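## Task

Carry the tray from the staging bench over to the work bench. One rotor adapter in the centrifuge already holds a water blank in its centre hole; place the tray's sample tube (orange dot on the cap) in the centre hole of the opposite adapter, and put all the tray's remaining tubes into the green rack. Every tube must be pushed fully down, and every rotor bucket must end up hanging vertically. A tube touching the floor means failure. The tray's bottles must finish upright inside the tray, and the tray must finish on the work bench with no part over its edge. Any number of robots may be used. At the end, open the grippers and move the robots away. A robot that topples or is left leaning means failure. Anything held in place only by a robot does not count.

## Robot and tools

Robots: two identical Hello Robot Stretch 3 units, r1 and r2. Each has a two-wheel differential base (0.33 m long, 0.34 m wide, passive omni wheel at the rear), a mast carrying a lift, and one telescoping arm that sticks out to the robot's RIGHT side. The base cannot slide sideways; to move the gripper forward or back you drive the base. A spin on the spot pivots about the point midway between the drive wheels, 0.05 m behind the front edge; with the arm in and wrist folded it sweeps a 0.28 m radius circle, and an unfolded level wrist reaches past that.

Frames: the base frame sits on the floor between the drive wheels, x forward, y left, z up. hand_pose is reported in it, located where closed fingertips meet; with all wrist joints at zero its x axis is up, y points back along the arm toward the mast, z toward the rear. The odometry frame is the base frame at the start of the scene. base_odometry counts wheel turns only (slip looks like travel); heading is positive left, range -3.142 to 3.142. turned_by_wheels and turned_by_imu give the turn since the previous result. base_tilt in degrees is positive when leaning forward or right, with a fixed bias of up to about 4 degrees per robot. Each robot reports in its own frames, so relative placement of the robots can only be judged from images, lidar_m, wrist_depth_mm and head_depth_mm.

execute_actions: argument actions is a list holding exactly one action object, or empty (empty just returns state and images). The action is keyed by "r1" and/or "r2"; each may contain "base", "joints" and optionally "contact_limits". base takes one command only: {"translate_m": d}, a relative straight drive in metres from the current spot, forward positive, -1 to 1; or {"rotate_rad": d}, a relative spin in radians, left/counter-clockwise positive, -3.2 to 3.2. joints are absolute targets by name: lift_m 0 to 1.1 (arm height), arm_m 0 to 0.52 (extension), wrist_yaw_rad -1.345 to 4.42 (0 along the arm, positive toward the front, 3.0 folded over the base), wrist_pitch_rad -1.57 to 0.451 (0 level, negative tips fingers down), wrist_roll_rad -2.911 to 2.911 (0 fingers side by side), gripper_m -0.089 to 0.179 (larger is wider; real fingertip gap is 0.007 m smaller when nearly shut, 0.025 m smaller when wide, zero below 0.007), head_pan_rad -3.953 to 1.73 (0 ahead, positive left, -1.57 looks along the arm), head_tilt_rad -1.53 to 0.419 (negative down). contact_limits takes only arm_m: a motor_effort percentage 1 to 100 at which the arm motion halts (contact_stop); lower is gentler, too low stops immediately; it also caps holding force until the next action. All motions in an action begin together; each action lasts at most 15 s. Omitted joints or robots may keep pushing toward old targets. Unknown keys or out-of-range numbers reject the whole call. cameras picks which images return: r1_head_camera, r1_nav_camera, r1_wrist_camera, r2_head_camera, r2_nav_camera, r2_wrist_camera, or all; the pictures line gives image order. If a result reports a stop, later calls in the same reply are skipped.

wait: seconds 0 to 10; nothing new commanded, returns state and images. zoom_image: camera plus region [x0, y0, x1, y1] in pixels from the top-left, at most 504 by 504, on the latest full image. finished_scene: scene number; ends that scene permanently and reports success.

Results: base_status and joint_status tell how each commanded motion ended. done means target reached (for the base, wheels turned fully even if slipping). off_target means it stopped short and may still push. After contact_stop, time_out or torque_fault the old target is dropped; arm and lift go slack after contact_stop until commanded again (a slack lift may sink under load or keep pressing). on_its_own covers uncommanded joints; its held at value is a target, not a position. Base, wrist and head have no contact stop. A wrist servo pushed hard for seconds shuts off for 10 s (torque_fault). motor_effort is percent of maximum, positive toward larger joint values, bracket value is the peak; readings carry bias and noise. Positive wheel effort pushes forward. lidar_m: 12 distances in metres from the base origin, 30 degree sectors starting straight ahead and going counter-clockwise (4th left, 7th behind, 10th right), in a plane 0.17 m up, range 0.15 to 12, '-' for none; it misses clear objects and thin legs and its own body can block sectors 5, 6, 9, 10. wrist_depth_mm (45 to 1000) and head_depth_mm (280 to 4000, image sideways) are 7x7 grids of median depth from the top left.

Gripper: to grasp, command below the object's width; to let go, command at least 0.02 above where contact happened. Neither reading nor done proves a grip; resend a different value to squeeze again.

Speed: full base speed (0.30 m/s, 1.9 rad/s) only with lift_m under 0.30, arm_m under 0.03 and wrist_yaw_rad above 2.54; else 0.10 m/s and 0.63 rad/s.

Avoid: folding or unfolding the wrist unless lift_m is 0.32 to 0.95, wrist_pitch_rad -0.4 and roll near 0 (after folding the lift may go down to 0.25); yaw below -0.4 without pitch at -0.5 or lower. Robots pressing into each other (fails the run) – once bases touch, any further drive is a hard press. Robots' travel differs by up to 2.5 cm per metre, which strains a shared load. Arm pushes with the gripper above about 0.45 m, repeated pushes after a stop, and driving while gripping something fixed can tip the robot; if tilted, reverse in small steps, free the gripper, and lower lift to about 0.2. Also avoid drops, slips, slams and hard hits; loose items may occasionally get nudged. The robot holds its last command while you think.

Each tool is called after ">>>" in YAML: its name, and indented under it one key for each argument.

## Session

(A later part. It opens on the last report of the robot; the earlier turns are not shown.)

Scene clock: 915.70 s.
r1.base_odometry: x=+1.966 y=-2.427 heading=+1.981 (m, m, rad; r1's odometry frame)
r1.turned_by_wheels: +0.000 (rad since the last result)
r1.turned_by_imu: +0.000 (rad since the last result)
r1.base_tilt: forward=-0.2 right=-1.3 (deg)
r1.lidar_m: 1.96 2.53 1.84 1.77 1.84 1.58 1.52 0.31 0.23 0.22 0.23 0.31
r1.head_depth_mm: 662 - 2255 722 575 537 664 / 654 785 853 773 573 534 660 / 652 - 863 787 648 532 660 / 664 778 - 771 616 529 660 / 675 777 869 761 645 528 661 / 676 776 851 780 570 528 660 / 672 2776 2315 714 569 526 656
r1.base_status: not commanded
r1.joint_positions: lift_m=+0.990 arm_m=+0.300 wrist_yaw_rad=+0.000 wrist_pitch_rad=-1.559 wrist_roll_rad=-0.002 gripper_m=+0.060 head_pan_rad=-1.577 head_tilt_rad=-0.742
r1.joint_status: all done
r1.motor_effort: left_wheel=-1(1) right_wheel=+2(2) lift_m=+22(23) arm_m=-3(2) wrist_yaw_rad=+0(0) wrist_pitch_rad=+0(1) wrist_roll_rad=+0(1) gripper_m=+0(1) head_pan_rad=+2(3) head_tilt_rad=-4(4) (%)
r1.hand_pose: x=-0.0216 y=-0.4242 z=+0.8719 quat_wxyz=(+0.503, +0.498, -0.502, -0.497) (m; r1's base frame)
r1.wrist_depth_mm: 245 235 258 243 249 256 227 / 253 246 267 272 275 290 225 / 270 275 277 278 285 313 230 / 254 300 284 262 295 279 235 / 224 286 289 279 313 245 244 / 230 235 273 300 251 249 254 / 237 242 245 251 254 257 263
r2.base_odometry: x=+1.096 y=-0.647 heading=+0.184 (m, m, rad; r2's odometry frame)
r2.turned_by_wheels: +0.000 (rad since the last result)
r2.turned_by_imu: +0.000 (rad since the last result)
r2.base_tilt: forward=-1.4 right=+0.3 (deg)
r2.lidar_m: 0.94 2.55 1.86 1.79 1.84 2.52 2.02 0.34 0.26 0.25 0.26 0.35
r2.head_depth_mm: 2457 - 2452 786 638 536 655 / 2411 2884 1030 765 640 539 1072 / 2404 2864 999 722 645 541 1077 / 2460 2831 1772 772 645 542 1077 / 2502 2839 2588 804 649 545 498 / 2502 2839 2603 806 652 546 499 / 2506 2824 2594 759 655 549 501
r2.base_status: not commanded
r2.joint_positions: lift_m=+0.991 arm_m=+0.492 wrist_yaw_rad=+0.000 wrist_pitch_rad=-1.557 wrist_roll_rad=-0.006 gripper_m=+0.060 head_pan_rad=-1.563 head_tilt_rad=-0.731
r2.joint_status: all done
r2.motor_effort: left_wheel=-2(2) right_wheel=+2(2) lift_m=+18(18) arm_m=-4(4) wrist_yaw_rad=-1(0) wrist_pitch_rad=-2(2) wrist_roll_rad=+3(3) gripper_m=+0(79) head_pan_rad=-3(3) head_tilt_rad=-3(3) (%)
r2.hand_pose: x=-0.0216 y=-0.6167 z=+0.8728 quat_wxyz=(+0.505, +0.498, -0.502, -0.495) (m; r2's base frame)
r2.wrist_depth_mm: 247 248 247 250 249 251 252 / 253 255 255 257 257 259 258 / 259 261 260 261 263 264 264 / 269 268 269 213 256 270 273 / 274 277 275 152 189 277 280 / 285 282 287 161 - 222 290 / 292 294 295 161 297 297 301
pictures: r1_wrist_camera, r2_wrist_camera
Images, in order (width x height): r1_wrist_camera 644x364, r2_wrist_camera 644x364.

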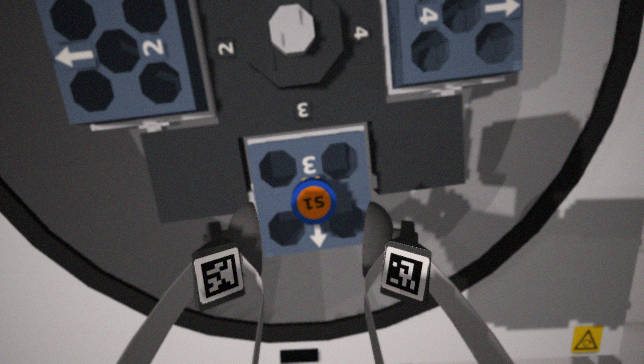

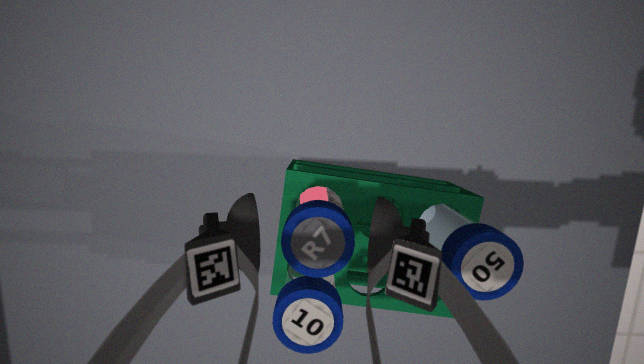

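>>> execute_actions:
  actions:
    - {"r2":{"joints":{"lift_m":1.045}}}
  cameras: []

>>> execute_actions:
  actions:
    - {"r1":{"joints":{"gripper_m":0.0}},"r2":{"joints":{"gripper_m":0.0}}}
  cameras: []

>>> execute_actions:
  actions:
    - {"r1":{"joints":{"lift_m":0.915}},"r2":{"joints":{"lift_m":1.01}}}
  cameras: ["r1_wrist_camera","r1_head_camera","r2_wrist_camera"]

Scene clock: 923.07 s.
r1.base_odometry: x=+1.966 y=-2.427 heading=+1.981 (m, m, rad; r1's odometry frame)
r1.turned_by_wheels: +0.000 (rad since the last result)
r1.turned_by_imu: +0.001 (rad since the last result)
r1.base_tilt: forward=-0.2 right=-1.5 (deg)
r1.lidar_m: 1.96 2.52 1.83 1.77 1.83 1.58 1.52 0.31 0.23 0.22 0.23 0.31
r1.head_depth_mm: 662 - 2238 721 574 537 662 / 653 782 860 774 572 533 663 / 653 - 863 788 649 534 663 / 663 777 - 769 617 530 660 / 674 774 873 761 645 529 661 / 672 774 848 777 568 528 658 / 672 2787 2280 714 570 526 653
r1.base_status: not commanded
r1.joint_positions: lift_m=+0.990 arm_m=+0.300 wrist_yaw_rad=+0.000 wrist_pitch_rad=-1.559 wrist_roll_rad=-0.002 gripper_m=+0.060 head_pan_rad=-1.577 head_tilt_rad=-0.742
r1.joint_status: not commanded
r1.motor_effort: left_wheel=-1(1) right_wheel=+2(2) lift_m=+22(22) arm_m=-3(2) wrist_yaw_rad=+0(0) wrist_pitch_rad=+0(0) wrist_roll_rad=+0(1) gripper_m=+1(0) head_pan_rad=+3(2) head_tilt_rad=-4(4) (%)
r1.hand_pose: x=-0.0216 y=-0.4242 z=+0.8719 quat_wxyz=(+0.503, +0.498, -0.502, -0.497) (m; r1's base frame)
r1.wrist_depth_mm: 244 235 257 244 249 255 228 / 253 245 267 271 276 290 226 / 267 277 277 276 285 314 229 / 252 301 285 262 294 279 237 / 225 286 290 282 315 245 243 / 230 236 274 299 250 250 254 / 238 241 245 250 254 258 263
r2.base_odometry: x=+1.096 y=-0.647 heading=+0.184 (m, m, rad; r2's odometry frame)
r2.turned_by_wheels: +0.000 (rad since the last result)
r2.turned_by_imu: +0.000 (rad since the last result)
r2.base_tilt: forward=-1.5 right=+0.3 (deg)
r2.lidar_m: 0.95 2.56 1.85 1.78 1.85 2.51 2.02 0.35 0.26 0.25 0.26 0.35
r2.head_depth_mm: 2644 2835 2492 787 639 536 656 / 2564 2833 1034 766 641 539 1072 / - 2813 1037 724 644 541 1072 / 2500 2814 2592 775 646 542 1077 / 2478 2802 2561 803 648 545 499 / 2511 2824 2571 806 651 546 500 / 2515 2817 2616 758 654 547 502
r2.base_status: not commanded
r2.joint_positions: lift_m=+1.044 arm_m=+0.492 wrist_yaw_rad=+0.000 wrist_pitch_rad=-1.557 wrist_roll_rad=-0.006 gripper_m=+0.060 head_pan_rad=-1.563 head_tilt_rad=-0.731
r2.joint_status: all done
r2.motor_effort: left_wheel=-3(2) right_wheel=+2(2) lift_m=+62(71) arm_m=-4(4) wrist_yaw_rad=-1(1) wrist_pitch_rad=-2(2) wrist_roll_rad=+3(3) gripper_m=+0(0) head_pan_rad=-3(3) head_tilt_rad=-3(4) (%)
r2.hand_pose: x=-0.0216 y=-0.6167 z=+0.9265 quat_wxyz=(+0.505, +0.498, -0.502, -0.495) (m; r2's base frame)
r2.wrist_depth_mm: 299 297 300 300 300 301 304 / 304 305 305 309 310 308 313 / 313 314 317 316 319 317 322 / 322 324 323 262 309 328 - / 332 333 332 269 209 338 - / 344 341 343 345 - 349 - / 352 351 351 354 357 356 -
pictures: none
No camera images: the call's "cameras" was empty. Leave "cameras" out to get every camera's image.

Scene clock: 924.17 s.
r1.base_odometry: x=+1.966 y=-2.427 heading=+1.981 (m, m, rad; r1's odometry frame)
r1.turned_by_wheels: +0.000 (rad since the last result)
r1.turned_by_imu: +0.000 (rad since the last result)
r1.base_tilt: forward=-0.3 right=-1.4 (deg)
r1.lidar_m: 1.95 2.53 1.84 1.77 1.83 1.58 1.52 0.31 0.23 0.22 0.23 0.31
r1.head_depth_mm: 663 - 2244 720 575 535 661 / 656 784 861 770 574 534 662 / 655 - 868 770 648 533 663 / 664 778 - 789 615 532 662 / 674 775 871 765 646 528 658 / 675 773 852 780 571 528 660 / 672 2767 2273 716 568 526 654
r1.base_status: not commanded
r1.joint_positions: lift_m=+0.990 arm_m=+0.300 wrist_yaw_rad=+0.000 wrist_pitch_rad=-1.559 wrist_roll_rad=-0.002 gripper_m=+0.000 head_pan_rad=-1.577 head_tilt_rad=-0.742
r1.joint_status: all done
r1.motor_effort: left_wheel=-1(1) right_wheel=+2(2) lift_m=+22(22) arm_m=-3(3) wrist_yaw_rad=+0(0) wrist_pitch_rad=+0(0) wrist_roll_rad=+1(1) gripper_m=-2(79) head_pan_rad=+3(3) head_tilt_rad=-5(4) (%)
r1.hand_pose: x=-0.0216 y=-0.4242 z=+0.8719 quat_wxyz=(+0.503, +0.498, -0.502, -0.497) (m; r1's base frame)
r1.wrist_depth_mm: 243 235 257 244 249 255 229 / 253 245 266 271 276 290 225 / 270 275 275 277 285 315 229 / 252 300 284 262 294 278 236 / 226 286 362 - 328 244 244 / 229 236 274 267 251 250 253 / 239 242 246 250 252 258 263
r2.base_odometry: x=+1.096 y=-0.647 heading=+0.184 (m, m, rad; r2's odometry frame)
r2.turned_by_wheels: +0.000 (rad since the last result)
r2.turned_by_imu: +0.000 (rad since the last result)
r2.base_tilt: forward=-1.5 right=+0.3 (deg)
r2.lidar_m: 0.95 2.55 1.85 1.78 1.85 2.51 2.01 0.35 0.26 0.25 0.26 0.36
r2.head_depth_mm: 2635 2839 2483 785 639 538 657 / 2538 2836 1030 766 640 539 1072 / - 2830 1036 725 643 540 1076 / 2500 2848 2550 772 647 542 1076 / 2508 2866 2579 802 647 543 499 / 2491 2866 2580 811 650 547 500 / 2505 2833 2578 758 654 548 502
r2.base_status: not commanded
r2.joint_positions: lift_m=+1.044 arm_m=+0.492 wrist_yaw_rad=+0.000 wrist_pitch_rad=-1.557 wrist_roll_rad=-0.006 gripper_m=+0.000 head_pan_rad=-1.563 head_tilt_rad=-0.731
r2.joint_status: all done
r2.motor_effort: left_wheel=-2(2) right_wheel=+2(2) lift_m=+62(62) arm_m=-4(4) wrist_yaw_rad=-1(0) wrist_pitch_rad=-1(2) wrist_roll_rad=+3(3) gripper_m=-2(80) head_pan_rad=-4(3) head_tilt_rad=-3(3) (%)
r2.hand_pose: x=-0.0216 y=-0.6167 z=+0.9265 quat_wxyz=(+0.505, +0.498, -0.502, -0.495) (m; r2's base frame)
r2.wrist_depth_mm: 295 297 298 299 301 302 303 / 303 306 306 309 308 310 313 / 314 316 316 316 316 318 323 / 323 325 326 266 297 329 - / 330 331 333 - 269 337 - / 339 341 339 348 345 346 - / 352 354 357 354 356 358 -
pictures: none
No camera images: the call's "cameras" was empty. Leave "cameras" out to get every camera's image.

Scene clock: 926.63 s.
r1.base_odometry: x=+1.966 y=-2.427 heading=+1.981 (m, m, rad; r1's odometry frame)
r1.turned_by_wheels: +0.000 (rad since the last result)
r1.turned_by_imu: -0.003 (rad since the last result)
r1.base_tilt: forward=-0.3 right=-1.5 (deg)
r1.lidar_m: 1.95 2.53 1.84 1.77 1.83 1.58 1.52 0.32 0.23 0.22 0.23 0.31
r1.head_depth_mm: 682 2862 - 699 575 537 661 / 682 - 843 776 573 535 660 / 675 - 851 755 650 534 663 / 674 754 875 731 617 530 661 / 674 777 872 786 645 530 660 / 674 775 852 786 568 527 661 / 672 807 2296 714 570 526 653
r1.base_status: not commanded
r1.joint_positions: lift_m=+0.938 arm_m=+0.300 wrist_yaw_rad=+0.000 wrist_pitch_rad=-1.561 wrist_roll_rad=-0.002 gripper_m=+0.000 head_pan_rad=-1.577 head_tilt_rad=-0.742
r1.joint_status: lift_m contact_stop (moved -0.052 of -0.075)
r1.on_its_own: lift_m is slack since a contact_stop, until your next command for it (your +0.915 is given up)
r1.motor_effort: left_wheel=-1(3) right_wheel=+1(8) lift_m=+18(22) arm_m=-2(2) wrist_yaw_rad=+0(0) wrist_pitch_rad=+1(2) wrist_roll_rad=+0(1) gripper_m=-2(4) head_pan_rad=+3(3) head_tilt_rad=-4(4) (%)
r1.hand_pose: x=-0.0216 y=-0.4236 z=+0.8200 quat_wxyz=(+0.503, +0.498, -0.501, -0.498) (m; r1's base frame)
r1.wrist_depth_mm: 189 186 197 196 216 199 208 / 191 201 218 221 225 231 222 / 222 225 225 227 232 259 213 / 254 231 232 211 241 244 199 / 226 248 240 - 297 237 188 / 197 235 274 264 246 203 193 / 180 196 223 227 207 197 200
r2.base_odometry: x=+1.096 y=-0.647 heading=+0.184 (m, m, rad; r2's odometry frame)
r2.turned_by_wheels: +0.000 (rad since the last result)
r2.turned_by_imu: +0.000 (rad since the last result)
r2.base_tilt: forward=-1.5 right=+0.3 (deg)
r2.lidar_m: 0.95 2.55 1.86 1.78 1.85 2.52 2.02 0.35 0.26 0.25 0.26 0.35
r2.head_depth_mm: - 2879 2495 789 639 537 657 / 2605 2846 1033 766 641 540 1074 / - 2807 1038 726 644 541 1077 / 2527 2828 2556 774 646 542 1078 / 2526 2822 2560 803 650 545 1081 / 2492 2814 2574 806 652 546 499 / 2499 2835 2600 761 654 548 501
r2.base_status: not commanded
r2.joint_positions: lift_m=+1.017 arm_m=+0.492 wrist_yaw_rad=+0.000 wrist_pitch_rad=-1.568 wrist_roll_rad=-0.006 gripper_m=+0.000 head_pan_rad=-1.563 head_tilt_rad=-0.731
r2.joint_status: lift_m contact_stop (moved -0.027 of -0.034)
r2.on_its_own: lift_m is slack since a contact_stop, until your next command for it (your +1.010 is given up)
r2.motor_effort: left_wheel=-2(3) right_wheel=+2(3) lift_m=+40(63) arm_m=-4(4) wrist_yaw_rad=+1(1) wrist_pitch_rad=+4(5) wrist_roll_rad=+3(3) gripper_m=-3(3) head_pan_rad=-3(3) head_tilt_rad=-3(3) (%)
r2.hand_pose: x=-0.0216 y=-0.6137 z=+0.8993 quat_wxyz=(+0.502, +0.501, -0.499, -0.498) (m; r2's base frame)
r2.wrist_depth_mm: 272 273 276 274 277 276 276 / 282 281 284 283 283 284 290 / 288 290 289 291 293 292 293 / 298 300 299 240 255 302 302 / 309 307 309 - 244 308 313 / 315 317 316 188 297 320 - / 328 326 328 327 329 330 -
pictures: r1_head_camera (sideways: a quarter turn clockwise sets it upright), r1_wrist_camera, r2_wrist_camera
Images, in order (width x height): r1_head_camera 896x504, r1_wrist_camera 644x364, r2_wrist_camera 644x364.

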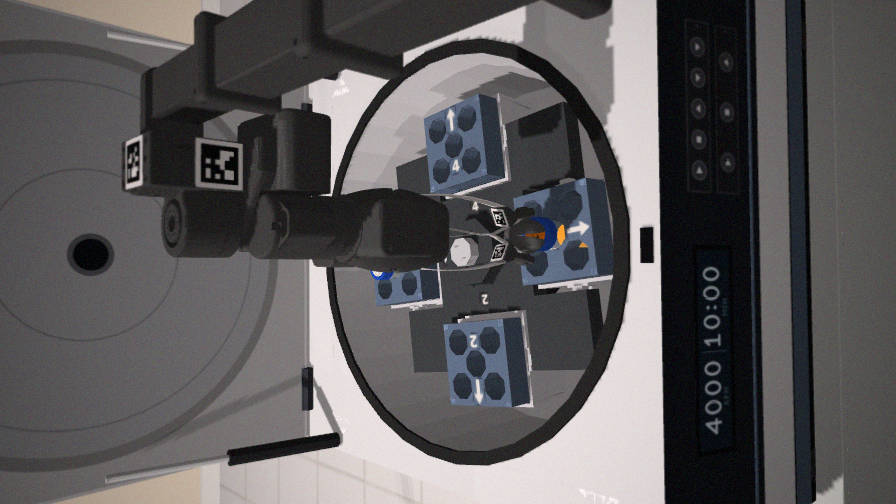

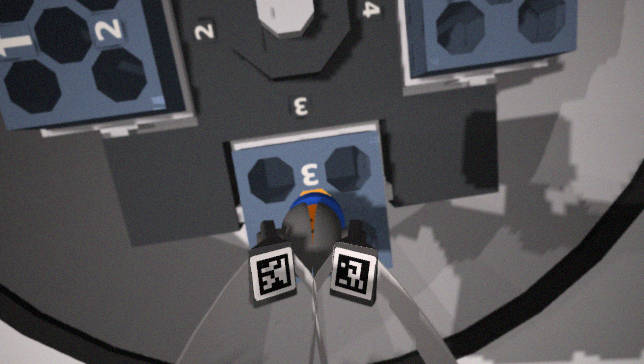

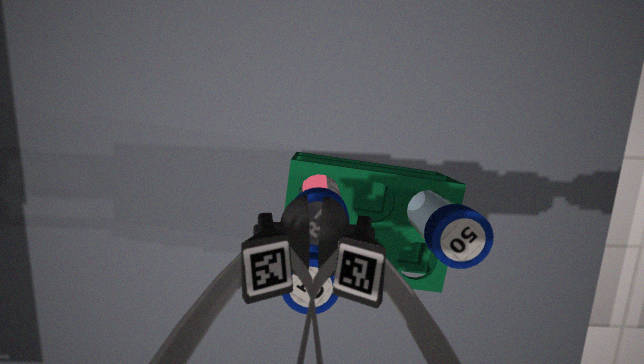

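>>> execute_actions:
  actions:
    - {"r1":{"joints":{"lift_m":1.1}},"r2":{"joints":{"lift_m":1.1,"wrist_roll_rad":-1.57,"gripper_m":0.065}}}
  cameras: ["r1_wrist_camera"]

>>> execute_actions:
  actions:
    - {"r1":{"joints":{"arm_m":0.0}},"r2":{"base":{"translate_m":0.454},"joints":{"arm_m":0.511}}}
  cameras: ["r1_head_camera","r2_wrist_camera"]

>>> execute_actions:
  actions:
    - {"r2":{"joints":{"lift_m":1.03}}}
  cameras: ["r2_wrist_camera"]

Scene clock: 935.37 s.
r1.base_odometry: x=+1.966 y=-2.427 heading=+1.981 (m, m, rad; r1's odometry frame)
r1.turned_by_wheels: +0.000 (rad since the last result)
r1.turned_by_imu: +0.001 (rad since the last result)
r1.base_tilt: forward=-0.3 right=-1.5 (deg)
r1.lidar_m: 1.95 2.53 1.84 1.77 1.83 1.58 1.52 0.32 0.23 0.22 0.23 0.31
r1.head_depth_mm: 694 2848 2329 721 575 538 664 / 698 783 862 773 574 534 663 / - 799 875 771 649 533 658 / 674 - 876 745 615 531 659 / 674 774 871 784 644 529 661 / 673 774 847 785 570 527 660 / 673 807 2289 715 569 525 652
r1.base_status: not commanded
r1.joint_positions: lift_m=+1.100 arm_m=+0.300 wrist_yaw_rad=+0.000 wrist_pitch_rad=-1.561 wrist_roll_rad=-0.002 gripper_m=+0.000 head_pan_rad=-1.577 head_tilt_rad=-0.742
r1.joint_status: all done
r1.motor_effort: left_wheel=-1(1) right_wheel=+1(1) lift_m=+22(23) arm_m=-3(3) wrist_yaw_rad=+0(1) wrist_pitch_rad=+1(1) wrist_roll_rad=+1(0) gripper_m=-1(2) head_pan_rad=+2(3) head_tilt_rad=-4(4) (%)
r1.hand_pose: x=-0.0216 y=-0.4236 z=+0.9820 quat_wxyz=(+0.503, +0.498, -0.501, -0.497) (m; r1's base frame)
r1.wrist_depth_mm: 298 357 361 364 351 328 - / 307 356 374 377 364 331 - / 317 382 385 391 399 342 - / 327 351 397 378 411 350 - / 339 341 384 - 360 364 - / - 352 355 - 370 - - / - - - - - - -
r2.base_odometry: x=+1.096 y=-0.647 heading=+0.184 (m, m, rad; r2's odometry frame)
r2.turned_by_wheels: +0.000 (rad since the last result)
r2.turned_by_imu: +0.000 (rad since the last result)
r2.base_tilt: forward=-1.5 right=+0.2 (deg)
r2.lidar_m: 0.95 2.55 1.86 1.79 1.84 2.51 2.02 0.34 0.26 0.25 0.26 0.35
r2.head_depth_mm: 2501 2820 2502 787 638 537 655 / 2536 2828 1030 764 640 538 1069 / - 2901 1033 726 643 540 1075 / 2459 2886 2542 774 645 543 1076 / 2511 2818 2567 803 648 544 499 / 2524 2855 2580 807 651 546 499 / 2507 2815 2599 760 653 547 502
r2.base_status: not commanded
r2.joint_positions: lift_m=+1.099 arm_m=+0.492 wrist_yaw_rad=+0.000 wrist_pitch_rad=-1.560 wrist_roll_rad=-1.564 gripper_m=+0.065 head_pan_rad=-1.563 head_tilt_rad=-0.731
r2.joint_status: all done
r2.motor_effort: left_wheel=-2(2) right_wheel=+1(2) lift_m=+62(65) arm_m=-4(4) wrist_yaw_rad=+1(1) wrist_pitch_rad=+0(4) wrist_roll_rad=-2(3) gripper_m=+0(79) head_pan_rad=-3(3) head_tilt_rad=-4(2) (%)
r2.hand_pose: x=-0.0214 y=-0.6159 z=+0.9808 quat_wxyz=(+0.711, +0.704, -0.002, -0.003) (m; r2's base frame)
r2.wrist_depth_mm: 340 341 346 348 351 352 355 / 350 353 352 361 361 364 368 / 359 363 366 365 373 374 380 / 370 373 374 317 386 389 393 / 383 386 372 356 395 404 409 / 393 403 409 406 - 414 - / 409 417 421 425 429 431 -
pictures: r1_wrist_camera
Images, in order (width x height): r1_wrist_camera 644x364.

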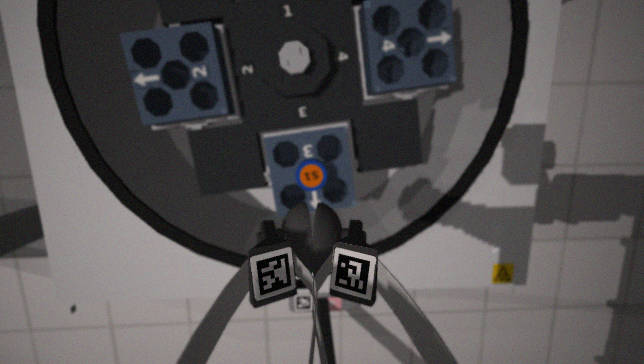

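Scene clock: 941.40 s.
r1.base_odometry: x=+1.966 y=-2.427 heading=+1.981 (m, m, rad; r1's odometry frame)
r1.turned_by_wheels: +0.000 (rad since the last result)
r1.turned_by_imu: +0.001 (rad since the last result)
r1.base_tilt: forward=-0.3 right=-1.4 (deg)
r1.lidar_m: 1.96 2.52 1.84 1.77 1.83 1.58 1.52 0.32 0.23 0.22 0.23 0.31
r1.head_depth_mm: - - - - - - 762 / - - - - - - 788 / - - - - - - - / 677 766 876 - - - 731 / 675 774 870 783 646 529 660 / 674 775 851 785 570 527 659 / 670 827 2295 714 569 526 652
r1.base_status: not commanded
r1.joint_positions: lift_m=+1.100 arm_m=+0.000 wrist_yaw_rad=+0.000 wrist_pitch_rad=-1.561 wrist_roll_rad=-0.002 gripper_m=+0.000 head_pan_rad=-1.577 head_tilt_rad=-0.742
r1.joint_status: all done
r1.motor_effort: left_wheel=-1(1) right_wheel=+1(1) lift_m=+22(22) arm_m=-3(4) wrist_yaw_rad=+0(0) wrist_pitch_rad=+1(1) wrist_roll_rad=+1(1) gripper_m=-1(2) head_pan_rad=+3(2) head_tilt_rad=-4(4) (%)
r1.hand_pose: x=-0.0216 y=-0.1237 z=+0.9820 quat_wxyz=(+0.503, +0.498, -0.501, -0.497) (m; r1's base frame)
r1.wrist_depth_mm: 327 322 326 329 333 339 - / 672 468 477 484 502 621 - / - - - - - - - / - - - - - - - / - - - - - - - / - - - - - - - / - - - - - - -
r2.base_odometry: x=+1.542 y=-0.564 heading=+0.184 (m, m, rad; r2's odometry frame)
r2.turned_by_wheels: +0.000 (rad since the last result)
r2.turned_by_imu: -0.001 (rad since the last result)
r2.base_tilt: forward=-1.5 right=+0.2 (deg)
r2.lidar_m: 1.19 2.56 1.86 1.79 1.85 2.51 2.47 0.35 0.26 0.25 0.26 0.35
r2.head_depth_mm: 2492 2822 1027 787 624 536 492 / 2495 2815 1031 741 608 539 493 / 2451 2874 972 744 610 540 495 / 2457 2854 756 741 613 542 496 / 2520 2828 2571 586 608 544 499 / 2506 2822 2567 804 636 547 499 / 2504 2808 2595 813 653 548 501
r2.base_status: done
r2.joint_positions: lift_m=+1.099 arm_m=+0.511 wrist_yaw_rad=+0.000 wrist_pitch_rad=-1.560 wrist_roll_rad=-1.564 gripper_m=+0.065 head_pan_rad=-1.563 head_tilt_rad=-0.731
r2.joint_status: all done
r2.motor_effort: left_wheel=-2(1) right_wheel=+1(5) lift_m=+62(63) arm_m=+2(2) wrist_yaw_rad=+1(1) wrist_pitch_rad=+0(1) wrist_roll_rad=-2(2) gripper_m=+0(0) head_pan_rad=-3(3) head_tilt_rad=-3(3) (%)
r2.hand_pose: x=-0.0214 y=-0.6346 z=+0.9807 quat_wxyz=(+0.711, +0.703, -0.002, -0.003) (m; r2's base frame)
r2.wrist_depth_mm: 209 225 340 293 347 328 354 / 349 314 347 346 357 356 368 / 354 360 360 309 200 374 382 / 368 371 370 317 380 386 - / 383 378 345 360 391 397 - / 397 344 362 375 - 414 - / 407 416 413 423 427 430 -
pictures: r1_head_camera (sideways: a quarter turn clockwise sets it upright), r2_wrist_camera
Images, in order (width x height): r1_head_camera 896x504, r2_wrist_camera 644x364.

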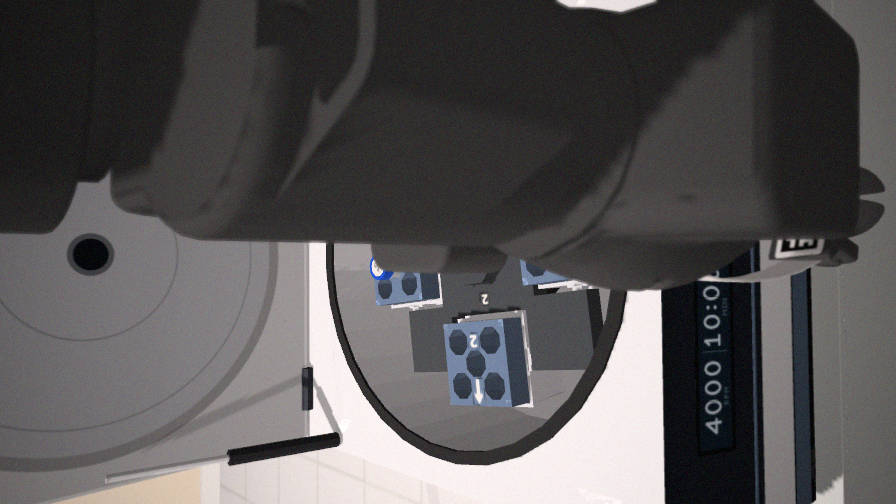

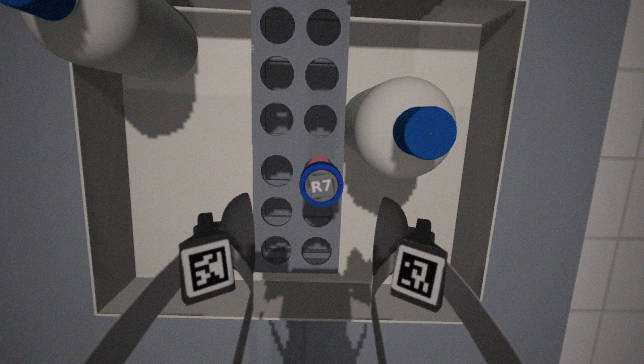

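Scene clock: 942.87 s.
r1.base_odometry: x=+1.966 y=-2.427 heading=+1.981 (m, m, rad; r1's odometry frame)
r1.turned_by_wheels: +0.000 (rad since the last result)
r1.turned_by_imu: +0.000 (rad since the last result)
r1.base_tilt: forward=-0.2 right=-1.4 (deg)
r1.lidar_m: 1.95 2.54 1.84 1.77 1.83 1.58 1.52 0.31 0.23 0.22 0.23 0.31
r1.head_depth_mm: - - - - - - 761 / - - - - - - 789 / - - - - - - - / 677 759 874 - - - 728 / 674 777 873 786 644 528 660 / 673 773 850 786 570 527 661 / 674 827 2283 716 568 527 653
r1.base_status: not commanded
r1.joint_positions: lift_m=+1.100 arm_m=+0.000 wrist_yaw_rad=+0.000 wrist_pitch_rad=-1.561 wrist_roll_rad=-0.002 gripper_m=+0.000 head_pan_rad=-1.577 head_tilt_rad=-0.742
r1.joint_status: not commanded
r1.motor_effort: left_wheel=-1(1) right_wheel=+1(1) lift_m=+22(22) arm_m=-3(3) wrist_yaw_rad=+0(0) wrist_pitch_rad=+1(0) wrist_roll_rad=+0(0) gripper_m=-3(1) head_pan_rad=+2(3) head_tilt_rad=-5(4) (%)
r1.hand_pose: x=-0.0216 y=-0.1237 z=+0.9820 quat_wxyz=(+0.503, +0.498, -0.501, -0.497) (m; r1's base frame)
r1.wrist_depth_mm: 326 322 324 329 335 339 - / 677 468 477 487 499 621 - / - - - - - - - / - - - - - - - / - - - - - - - / - - - - - - - / - - - - - - -
r2.base_odometry: x=+1.542 y=-0.564 heading=+0.184 (m, m, rad; r2's odometry frame)
r2.turned_by_wheels: +0.000 (rad since the last result)
r2.turned_by_imu: +0.000 (rad since the last result)
r2.base_tilt: forward=-1.5 right=+0.3 (deg)
r2.lidar_m: 1.19 2.56 1.86 1.79 1.85 2.52 2.47 0.35 0.26 0.25 0.26 0.35
r2.head_depth_mm: - 2831 1027 787 622 537 492 / 2562 2829 1034 742 609 538 495 / - 2951 2546 745 609 541 495 / 2510 2900 760 740 613 542 498 / 2493 2818 2573 587 607 543 498 / 2491 2820 2573 806 634 546 500 / 2503 2797 2566 810 653 547 501
r2.base_status: not commanded
r2.joint_positions: lift_m=+1.031 arm_m=+0.511 wrist_yaw_rad=+0.000 wrist_pitch_rad=-1.559 wrist_roll_rad=-1.564 gripper_m=+0.065 head_pan_rad=-1.563 head_tilt_rad=-0.731
r2.joint_status: all done
r2.motor_effort: left_wheel=-2(2) right_wheel=+2(1) lift_m=+17(58) arm_m=+2(2) wrist_yaw_rad=-1(0) wrist_pitch_rad=+0(1) wrist_roll_rad=-2(2) gripper_m=+0(1) head_pan_rad=-3(3) head_tilt_rad=-2(3) (%)
r2.hand_pose: x=-0.0214 y=-0.6346 z=+0.9129 quat_wxyz=(+0.711, +0.703, -0.002, -0.003) (m; r2's base frame)
r2.wrist_depth_mm: 174 227 276 229 284 283 288 / 250 284 285 236 168 266 297 / 264 294 293 242 158 125 307 / 267 302 303 244 170 248 320 / 267 311 310 257 323 293 331 / 279 322 294 288 - 311 344 / 278 294 298 304 309 313 357
pictures: r2_wrist_camera
Images, in order (width x height): r2_wrist_camera 644x364.

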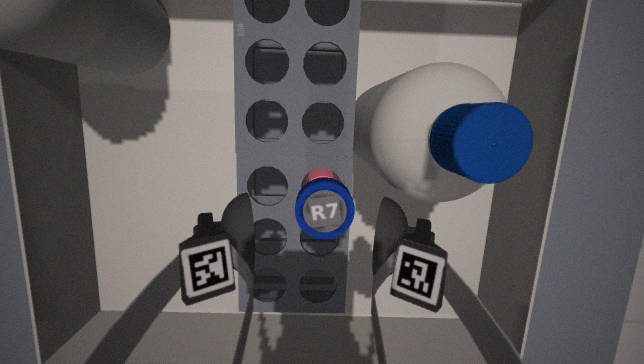

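>>> execute_actions:
  actions:
    - {"r2":{"base":{"translate_m":0.004},"joints":{"wrist_roll_rad":0,"gripper_m":0.057}}}
  cameras: ["r2_wrist_camera"]

>>> execute_actions:
  actions:
    - {"r2":{"joints":{"lift_m":1.005}}}
  cameras: ["r2_wrist_camera"]

Scene clock: 952.60 s.
r1.base_odometry: x=+1.966 y=-2.427 heading=+1.981 (m, m, rad; r1's odometry frame)
r1.turned_by_wheels: +0.000 (rad since the last result)
r1.turned_by_imu: +0.001 (rad since the last result)
r1.base_tilt: forward=-0.2 right=-1.4 (deg)
r1.lidar_m: 1.95 2.53 1.84 1.77 1.83 1.58 1.52 0.32 0.23 0.22 0.23 0.31
r1.head_depth_mm: - - - - - - 762 / - - - - - - 789 / - - - - - - - / 676 765 872 - - - 731 / 675 775 869 785 643 530 659 / 672 775 851 784 571 527 662 / 671 830 2295 714 570 525 652
r1.base_status: not commanded
r1.joint_positions: lift_m=+1.100 arm_m=+0.000 wrist_yaw_rad=+0.000 wrist_pitch_rad=-1.561 wrist_roll_rad=-0.002 gripper_m=+0.000 head_pan_rad=-1.577 head_tilt_rad=-0.742
r1.joint_status: not commanded
r1.motor_effort: left_wheel=-1(1) right_wheel=+1(1) lift_m=+22(22) arm_m=-3(3) wrist_yaw_rad=+0(0) wrist_pitch_rad=+0(0) wrist_roll_rad=+0(1) gripper_m=-1(2) head_pan_rad=+2(2) head_tilt_rad=-3(4) (%)
r1.hand_pose: x=-0.0216 y=-0.1237 z=+0.9820 quat_wxyz=(+0.503, +0.498, -0.501, -0.497) (m; r1's base frame)
r1.wrist_depth_mm: 327 322 327 329 335 337 - / 675 464 477 490 501 623 - / - - - - - - - / - - - - - - - / - - - - - - - / - - - - - - - / - - - - - - -
r2.base_odometry: x=+1.546 y=-0.563 heading=+0.184 (m, m, rad; r2's odometry frame)
r2.turned_by_wheels: +0.000 (rad since the last result)
r2.turned_by_imu: +0.000 (rad since the last result)
r2.base_tilt: forward=-1.5 right=+0.2 (deg)
r2.lidar_m: 1.19 2.56 1.86 1.79 1.85 2.52 2.47 0.35 0.26 0.25 0.26 0.35
r2.head_depth_mm: - 2847 1022 787 621 536 492 / 2539 2821 1030 746 607 538 493 / - 2858 2538 742 610 541 496 / 2511 2833 2542 739 613 541 498 / 2487 2827 2570 582 609 544 499 / 2479 2819 2594 805 635 546 500 / 2498 2824 2601 810 652 548 502
r2.base_status: done
r2.joint_positions: lift_m=+1.031 arm_m=+0.511 wrist_yaw_rad=+0.000 wrist_pitch_rad=-1.559 wrist_roll_rad=-0.006 gripper_m=+0.057 head_pan_rad=-1.563 head_tilt_rad=-0.731
r2.joint_status: all done
r2.motor_effort: left_wheel=-2(4) right_wheel=+2(5) lift_m=+18(17) arm_m=+2(2) wrist_yaw_rad=+0(0) wrist_pitch_rad=+0(0) wrist_roll_rad=+4(3) gripper_m=+0(43) head_pan_rad=-3(3) head_tilt_rad=-3(3) (%)
r2.hand_pose: x=-0.0216 y=-0.6345 z=+0.9129 quat_wxyz=(+0.504, +0.499, -0.501, -0.496) (m; r2's base frame)
r2.wrist_depth_mm: 283 276 161 282 285 267 289 / 292 245 121 293 292 282 297 / 301 265 159 300 301 281 306 / 310 248 250 246 253 294 314 / 315 255 255 256 257 311 324 / 328 279 328 326 - 326 331 / 336 266 332 340 338 342 346
pictures: r2_wrist_camera
Images, in order (width x height): r2_wrist_camera 644x364.

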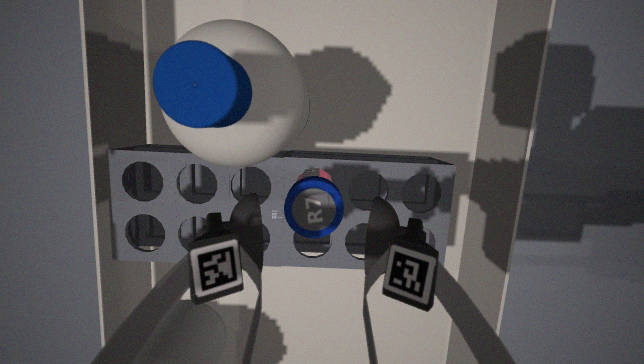

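Scene clock: 953.60 s.
r1.base_odometry: x=+1.966 y=-2.427 heading=+1.981 (m, m, rad; r1's odometry frame)
r1.turned_by_wheels: +0.000 (rad since the last result)
r1.turned_by_imu: +0.000 (rad since the last result)
r1.base_tilt: forward=-0.4 right=-1.5 (deg)
r1.lidar_m: 1.96 2.52 1.84 1.77 1.83 1.58 1.52 0.32 0.23 0.22 0.23 0.31
r1.head_depth_mm: - - - - - - 759 / - - - - - - 790 / - - - - - - - / 676 765 874 - - - 733 / 677 776 868 783 643 528 659 / 674 773 847 787 569 527 660 / 671 828 2292 713 569 526 654
r1.base_status: not commanded
r1.joint_positions: lift_m=+1.100 arm_m=+0.000 wrist_yaw_rad=+0.000 wrist_pitch_rad=-1.561 wrist_roll_rad=-0.002 gripper_m=+0.000 head_pan_rad=-1.577 head_tilt_rad=-0.742
r1.joint_status: not commanded
r1.motor_effort: left_wheel=-1(1) right_wheel=+1(1) lift_m=+22(22) arm_m=-3(3) wrist_yaw_rad=+0(0) wrist_pitch_rad=+0(1) wrist_roll_rad=+1(0) gripper_m=-2(2) head_pan_rad=+3(2) head_tilt_rad=-4(4) (%)
r1.hand_pose: x=-0.0216 y=-0.1237 z=+0.9820 quat_wxyz=(+0.503, +0.498, -0.501, -0.497) (m; r1's base frame)
r1.wrist_depth_mm: 326 323 325 327 334 342 - / 676 469 476 484 504 623 - / - - - - - - - / - - - - - - - / - - - - - - - / - - - - - - - / - - - - - - -
r2.base_odometry: x=+1.546 y=-0.563 heading=+0.184 (m, m, rad; r2's odometry frame)
r2.turned_by_wheels: +0.000 (rad since the last result)
r2.turned_by_imu: +0.000 (rad since the last result)
r2.base_tilt: forward=-1.5 right=+0.3 (deg)
r2.lidar_m: 1.19 2.56 1.87 1.79 1.85 2.52 2.47 0.36 0.26 0.25 0.26 0.35
r2.head_depth_mm: 2393 2935 1025 787 622 537 493 / - 2841 1030 744 608 539 494 / - 2900 2527 741 610 540 496 / 2508 2828 885 741 612 543 497 / 2493 2830 2566 582 609 545 499 / 2500 2803 2604 807 636 546 500 / 2507 2852 2610 812 653 548 502
r2.base_status: not commanded
r2.joint_positions: lift_m=+1.006 arm_m=+0.511 wrist_yaw_rad=+0.000 wrist_pitch_rad=-1.559 wrist_roll_rad=-0.006 gripper_m=+0.057 head_pan_rad=-1.563 head_tilt_rad=-0.731
r2.joint_status: all done
r2.motor_effort: left_wheel=-2(2) right_wheel=+2(1) lift_m=+18(21) arm_m=+2(2) wrist_yaw_rad=+0(0) wrist_pitch_rad=+0(0) wrist_roll_rad=+3(3) gripper_m=+0(0) head_pan_rad=-3(4) head_tilt_rad=-3(3) (%)
r2.hand_pose: x=-0.0216 y=-0.6345 z=+0.8879 quat_wxyz=(+0.504, +0.499, -0.501, -0.496) (m; r2's base frame)
r2.wrist_depth_mm: 215 225 130 262 261 260 264 / 218 95 114 267 270 264 271 / 222 231 134 274 278 258 279 / 280 222 221 221 254 240 287 / 286 228 225 165 230 271 297 / 299 242 303 301 - 265 306 / 310 258 307 312 312 306 316
pictures: r2_wrist_camera
Images, in order (width x height): r2_wrist_camera 644x364.

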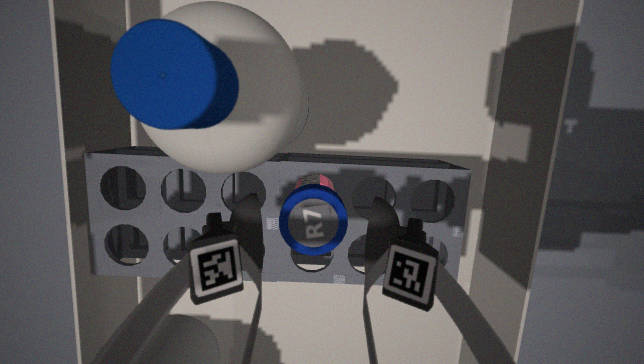

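>>> execute_actions:
  actions:
    - {"r2":{"base":{"translate_m":0.003},"joints":{"arm_m":0.516,"lift_m":0.984}}}
  cameras: ["r2_wrist_camera"]

>>> execute_actions:
  actions:
    - {"r2":{"joints":{"gripper_m":-0.01}}}
  cameras: []

>>> execute_actions:
  actions:
    - {"r2":{"joints":{"lift_m":1.1}}}
  cameras: ["r2_wrist_camera"]

Scene clock: 961.60 s.
r1.base_odometry: x=+1.966 y=-2.427 heading=+1.981 (m, m, rad; r1's odometry frame)
r1.turned_by_wheels: +0.000 (rad since the last result)
r1.turned_by_imu: +0.001 (rad since the last result)
r1.base_tilt: forward=-0.3 right=-1.4 (deg)
r1.lidar_m: 1.95 2.53 1.84 1.77 1.84 1.58 1.52 0.32 0.23 0.22 0.23 0.31
r1.head_depth_mm: - - - - - - 762 / - - - - - - 788 / - - - - - - - / 679 765 873 - - - 732 / 673 774 869 784 645 529 659 / 672 777 851 786 568 528 658 / 670 826 2301 712 568 525 654
r1.base_status: not commanded
r1.joint_positions: lift_m=+1.100 arm_m=+0.000 wrist_yaw_rad=+0.000 wrist_pitch_rad=-1.561 wrist_roll_rad=-0.002 gripper_m=+0.000 head_pan_rad=-1.577 head_tilt_rad=-0.742
r1.joint_status: not commanded
r1.motor_effort: left_wheel=-1(1) right_wheel=+1(1) lift_m=+22(22) arm_m=-2(3) wrist_yaw_rad=+0(0) wrist_pitch_rad=+1(0) wrist_roll_rad=+0(0) gripper_m=-1(1) head_pan_rad=+3(3) head_tilt_rad=-4(4) (%)
r1.hand_pose: x=-0.0216 y=-0.1237 z=+0.9820 quat_wxyz=(+0.503, +0.498, -0.501, -0.497) (m; r1's base frame)
r1.wrist_depth_mm: 327 321 323 330 335 338 - / 671 471 476 488 504 619 - / - - - - - - - / - - - - - - - / - - - - - - - / - - - - - - - / - - - - - - -
r2.base_odometry: x=+1.549 y=-0.562 heading=+0.183 (m, m, rad; r2's odometry frame)
r2.turned_by_wheels: +0.000 (rad since the last result)
r2.turned_by_imu: +0.000 (rad since the last result)
r2.base_tilt: forward=-1.4 right=+0.3 (deg)
r2.lidar_m: 1.19 2.56 1.86 1.79 1.86 2.52 2.47 0.35 0.26 0.25 0.26 0.35
r2.head_depth_mm: 2476 - 1005 785 622 537 492 / 2412 2892 1029 752 608 539 494 / 2380 2913 2525 740 610 540 495 / 2470 2837 837 741 611 541 497 / 2498 2842 2574 582 607 544 498 / 2506 2846 2594 806 651 547 500 / 2488 2804 2576 813 656 548 502
r2.base_status: done
r2.joint_positions: lift_m=+0.985 arm_m=+0.516 wrist_yaw_rad=+0.000 wrist_pitch_rad=-1.559 wrist_roll_rad=-0.006 gripper_m=+0.057 head_pan_rad=-1.563 head_tilt_rad=-0.731
r2.joint_status: all done
r2.motor_effort: left_wheel=-2(4) right_wheel=+2(5) lift_m=+18(20) arm_m=+2(2) wrist_yaw_rad=-1(0) wrist_pitch_rad=+0(0) wrist_roll_rad=+3(3) gripper_m=+0(0) head_pan_rad=-3(3) head_tilt_rad=-2(3) (%)
r2.hand_pose: x=-0.0216 y=-0.6395 z=+0.8669 quat_wxyz=(+0.504, +0.499, -0.501, -0.496) (m; r2's base frame)
r2.wrist_depth_mm: 189 74 110 241 241 241 200 / 183 75 108 246 250 247 208 / 198 77 112 254 254 254 256 / 198 201 123 202 230 241 265 / 203 207 206 143 237 227 274 / 213 212 228 215 - 238 282 / 226 259 285 286 288 232 292
pictures: r2_wrist_camera
Images, in order (width x height): r2_wrist_camera 644x364.

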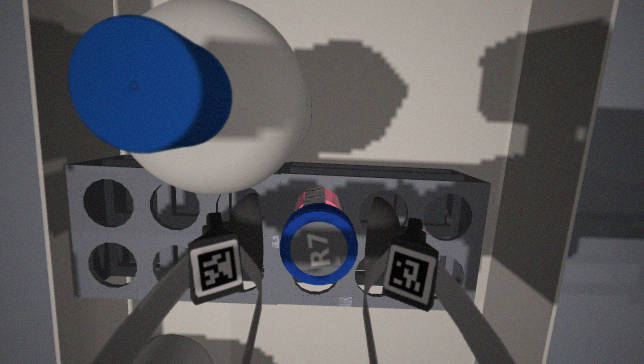

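Scene clock: 962.77 s.
r1.base_odometry: x=+1.966 y=-2.427 heading=+1.981 (m, m, rad; r1's odometry frame)
r1.turned_by_wheels: +0.000 (rad since the last result)
r1.turned_by_imu: +0.000 (rad since the last result)
r1.base_tilt: forward=-0.2 right=-1.5 (deg)
r1.lidar_m: 1.96 2.53 1.84 1.77 1.84 1.58 1.52 0.32 0.23 0.22 0.23 0.31
r1.head_depth_mm: - - - - - - 757 / - - - - - - 789 / - - - - - - - / 679 765 875 - - - 733 / 674 774 869 782 644 528 657 / 675 775 849 785 569 527 658 / 672 828 2282 713 568 525 651
r1.base_status: not commanded
r1.joint_positions: lift_m=+1.100 arm_m=+0.000 wrist_yaw_rad=+0.000 wrist_pitch_rad=-1.561 wrist_roll_rad=-0.002 gripper_m=+0.000 head_pan_rad=-1.577 head_tilt_rad=-0.742
r1.joint_status: not commanded
r1.motor_effort: left_wheel=-1(1) right_wheel=+2(1) lift_m=+22(22) arm_m=-3(3) wrist_yaw_rad=+0(0) wrist_pitch_rad=+0(0) wrist_roll_rad=+1(1) gripper_m=-2(2) head_pan_rad=+2(2) head_tilt_rad=-4(4) (%)
r1.hand_pose: x=-0.0216 y=-0.1237 z=+0.9820 quat_wxyz=(+0.503, +0.498, -0.501, -0.497) (m; r1's base frame)
r1.wrist_depth_mm: 326 323 325 331 336 338 - / 676 469 473 490 508 619 - / - - - - - - - / - - - - - - - / - - - - - - - / - - - - - - - / - - - - - - -
r2.base_odometry: x=+1.549 y=-0.562 heading=+0.183 (m, m, rad; r2's odometry frame)
r2.turned_by_wheels: +0.000 (rad since the last result)
r2.turned_by_imu: +0.000 (rad since the last result)
r2.base_tilt: forward=-1.6 right=+0.2 (deg)
r2.lidar_m: 1.19 2.56 1.86 1.79 1.85 2.52 2.47 0.35 0.26 0.25 0.25 0.35
r2.head_depth_mm: 2469 - 1005 788 622 537 493 / 2445 2895 1034 751 608 539 494 / 2378 2912 2520 741 609 540 495 / 2454 2832 760 734 612 542 497 / 2509 2811 2564 581 608 544 499 / 2484 2809 2576 808 651 546 500 / 2505 2794 2583 812 652 548 501
r2.base_status: not commanded
r2.joint_positions: lift_m=+0.985 arm_m=+0.516 wrist_yaw_rad=+0.000 wrist_pitch_rad=-1.559 wrist_roll_rad=-0.006 gripper_m=-0.009 head_pan_rad=-1.563 head_tilt_rad=-0.731
r2.joint_status: all done
r2.motor_effort: left_wheel=-2(2) right_wheel=+1(2) lift_m=+17(18) arm_m=+2(2) wrist_yaw_rad=+0(1) wrist_pitch_rad=-1(1) wrist_roll_rad=+3(3) gripper_m=-15(90) head_pan_rad=-3(3) head_tilt_rad=-2(3) (%)
r2.hand_pose: x=-0.0216 y=-0.6395 z=+0.8669 quat_wxyz=(+0.504, +0.499, -0.501, -0.496) (m; r2's base frame)
r2.wrist_depth_mm: 189 74 110 240 242 241 200 / 182 75 107 248 249 248 209 / 199 77 112 254 255 252 257 / 198 200 124 202 233 241 266 / 203 206 207 139 209 225 275 / 212 221 279 213 242 237 280 / 227 258 284 286 285 233 294
pictures: none
No camera images: the call's "cameras" was empty. Leave "cameras" out to get every camera's image.

Scene clock: 964.63 s.
r1.base_odometry: x=+1.966 y=-2.427 heading=+1.981 (m, m, rad; r1's odometry frame)
r1.turned_by_wheels: +0.000 (rad since the last result)
r1.turned_by_imu: +0.000 (rad since the last result)
r1.base_tilt: forward=-0.3 right=-1.5 (deg)
r1.lidar_m: 1.95 2.53 1.84 1.77 1.84 1.57 1.52 0.32 0.23 0.22 0.23 0.31
r1.head_depth_mm: - - - - - - 759 / - - - - - - 788 / - - - - - - - / 676 761 873 - - - 732 / 674 778 872 783 645 528 660 / 674 774 852 784 571 527 660 / 673 830 2296 712 568 526 652
r1.base_status: not commanded
r1.joint_positions: lift_m=+1.100 arm_m=+0.000 wrist_yaw_rad=+0.000 wrist_pitch_rad=-1.561 wrist_roll_rad=-0.002 gripper_m=+0.000 head_pan_rad=-1.577 head_tilt_rad=-0.742
r1.joint_status: not commanded
r1.motor_effort: left_wheel=-1(1) right_wheel=+1(1) lift_m=+22(22) arm_m=-3(3) wrist_yaw_rad=+0(0) wrist_pitch_rad=+1(1) wrist_roll_rad=+1(0) gripper_m=-3(1) head_pan_rad=+3(2) head_tilt_rad=-4(5) (%)
r1.hand_pose: x=-0.0216 y=-0.1237 z=+0.9820 quat_wxyz=(+0.503, +0.498, -0.501, -0.497) (m; r1's base frame)
r1.wrist_depth_mm: 326 322 325 329 333 340 - / 683 466 477 487 503 620 - / - - - - - - - / - - - - - - - / - - - - - - - / - - - - - - - / - - - - - - -
r2.base_odometry: x=+1.549 y=-0.562 heading=+0.183 (m, m, rad; r2's odometry frame)
r2.turned_by_wheels: +0.000 (rad since the last result)
r2.turned_by_imu: +0.000 (rad since the last result)
r2.base_tilt: forward=-1.5 right=+0.2 (deg)
r2.lidar_m: 1.19 2.56 1.86 1.79 1.85 2.52 2.48 0.35 0.26 0.25 0.26 0.35
r2.head_depth_mm: 2503 2849 1023 788 621 537 492 / 2517 2824 1036 749 607 539 494 / 2503 2897 913 744 610 541 495 / 2509 2856 751 743 613 542 497 / 2498 2814 2547 582 607 544 499 / 2507 2808 2574 807 650 546 499 / 2506 2802 2600 811 655 548 501
r2.base_status: not commanded
r2.joint_positions: lift_m=+1.099 arm_m=+0.516 wrist_yaw_rad=+0.000 wrist_pitch_rad=-1.559 wrist_roll_rad=-0.006 gripper_m=-0.009 head_pan_rad=-1.563 head_tilt_rad=-0.731
r2.joint_status: all done
r2.motor_effort: left_wheel=-2(2) right_wheel=+1(2) lift_m=+62(65) arm_m=+2(2) wrist_yaw_rad=+0(1) wrist_pitch_rad=+0(0) wrist_roll_rad=+3(3) gripper_m=-15(15) head_pan_rad=-3(3) head_tilt_rad=-3(3) (%)
r2.hand_pose: x=-0.0216 y=-0.6395 z=+0.9807 quat_wxyz=(+0.504, +0.499, -0.501, -0.496) (m; r2's base frame)
r2.wrist_depth_mm: 346 345 348 349 346 348 353 / 354 355 227 357 360 357 363 / 367 364 229 364 367 370 372 / 378 373 320 317 349 381 383 / 385 386 353 139 378 392 395 / 399 394 397 402 377 406 405 / 413 410 333 410 410 419 416
pictures: r2_wrist_camera
Images, in order (width x height): r2_wrist_camera 644x364.

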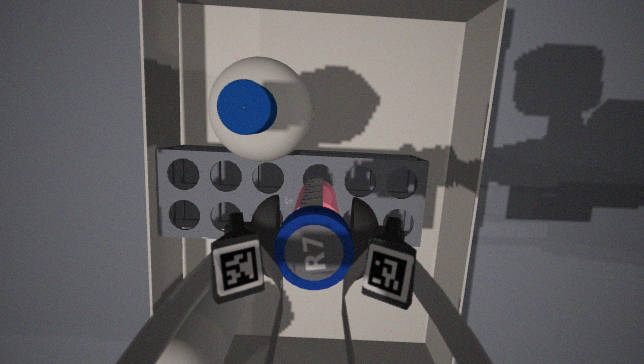

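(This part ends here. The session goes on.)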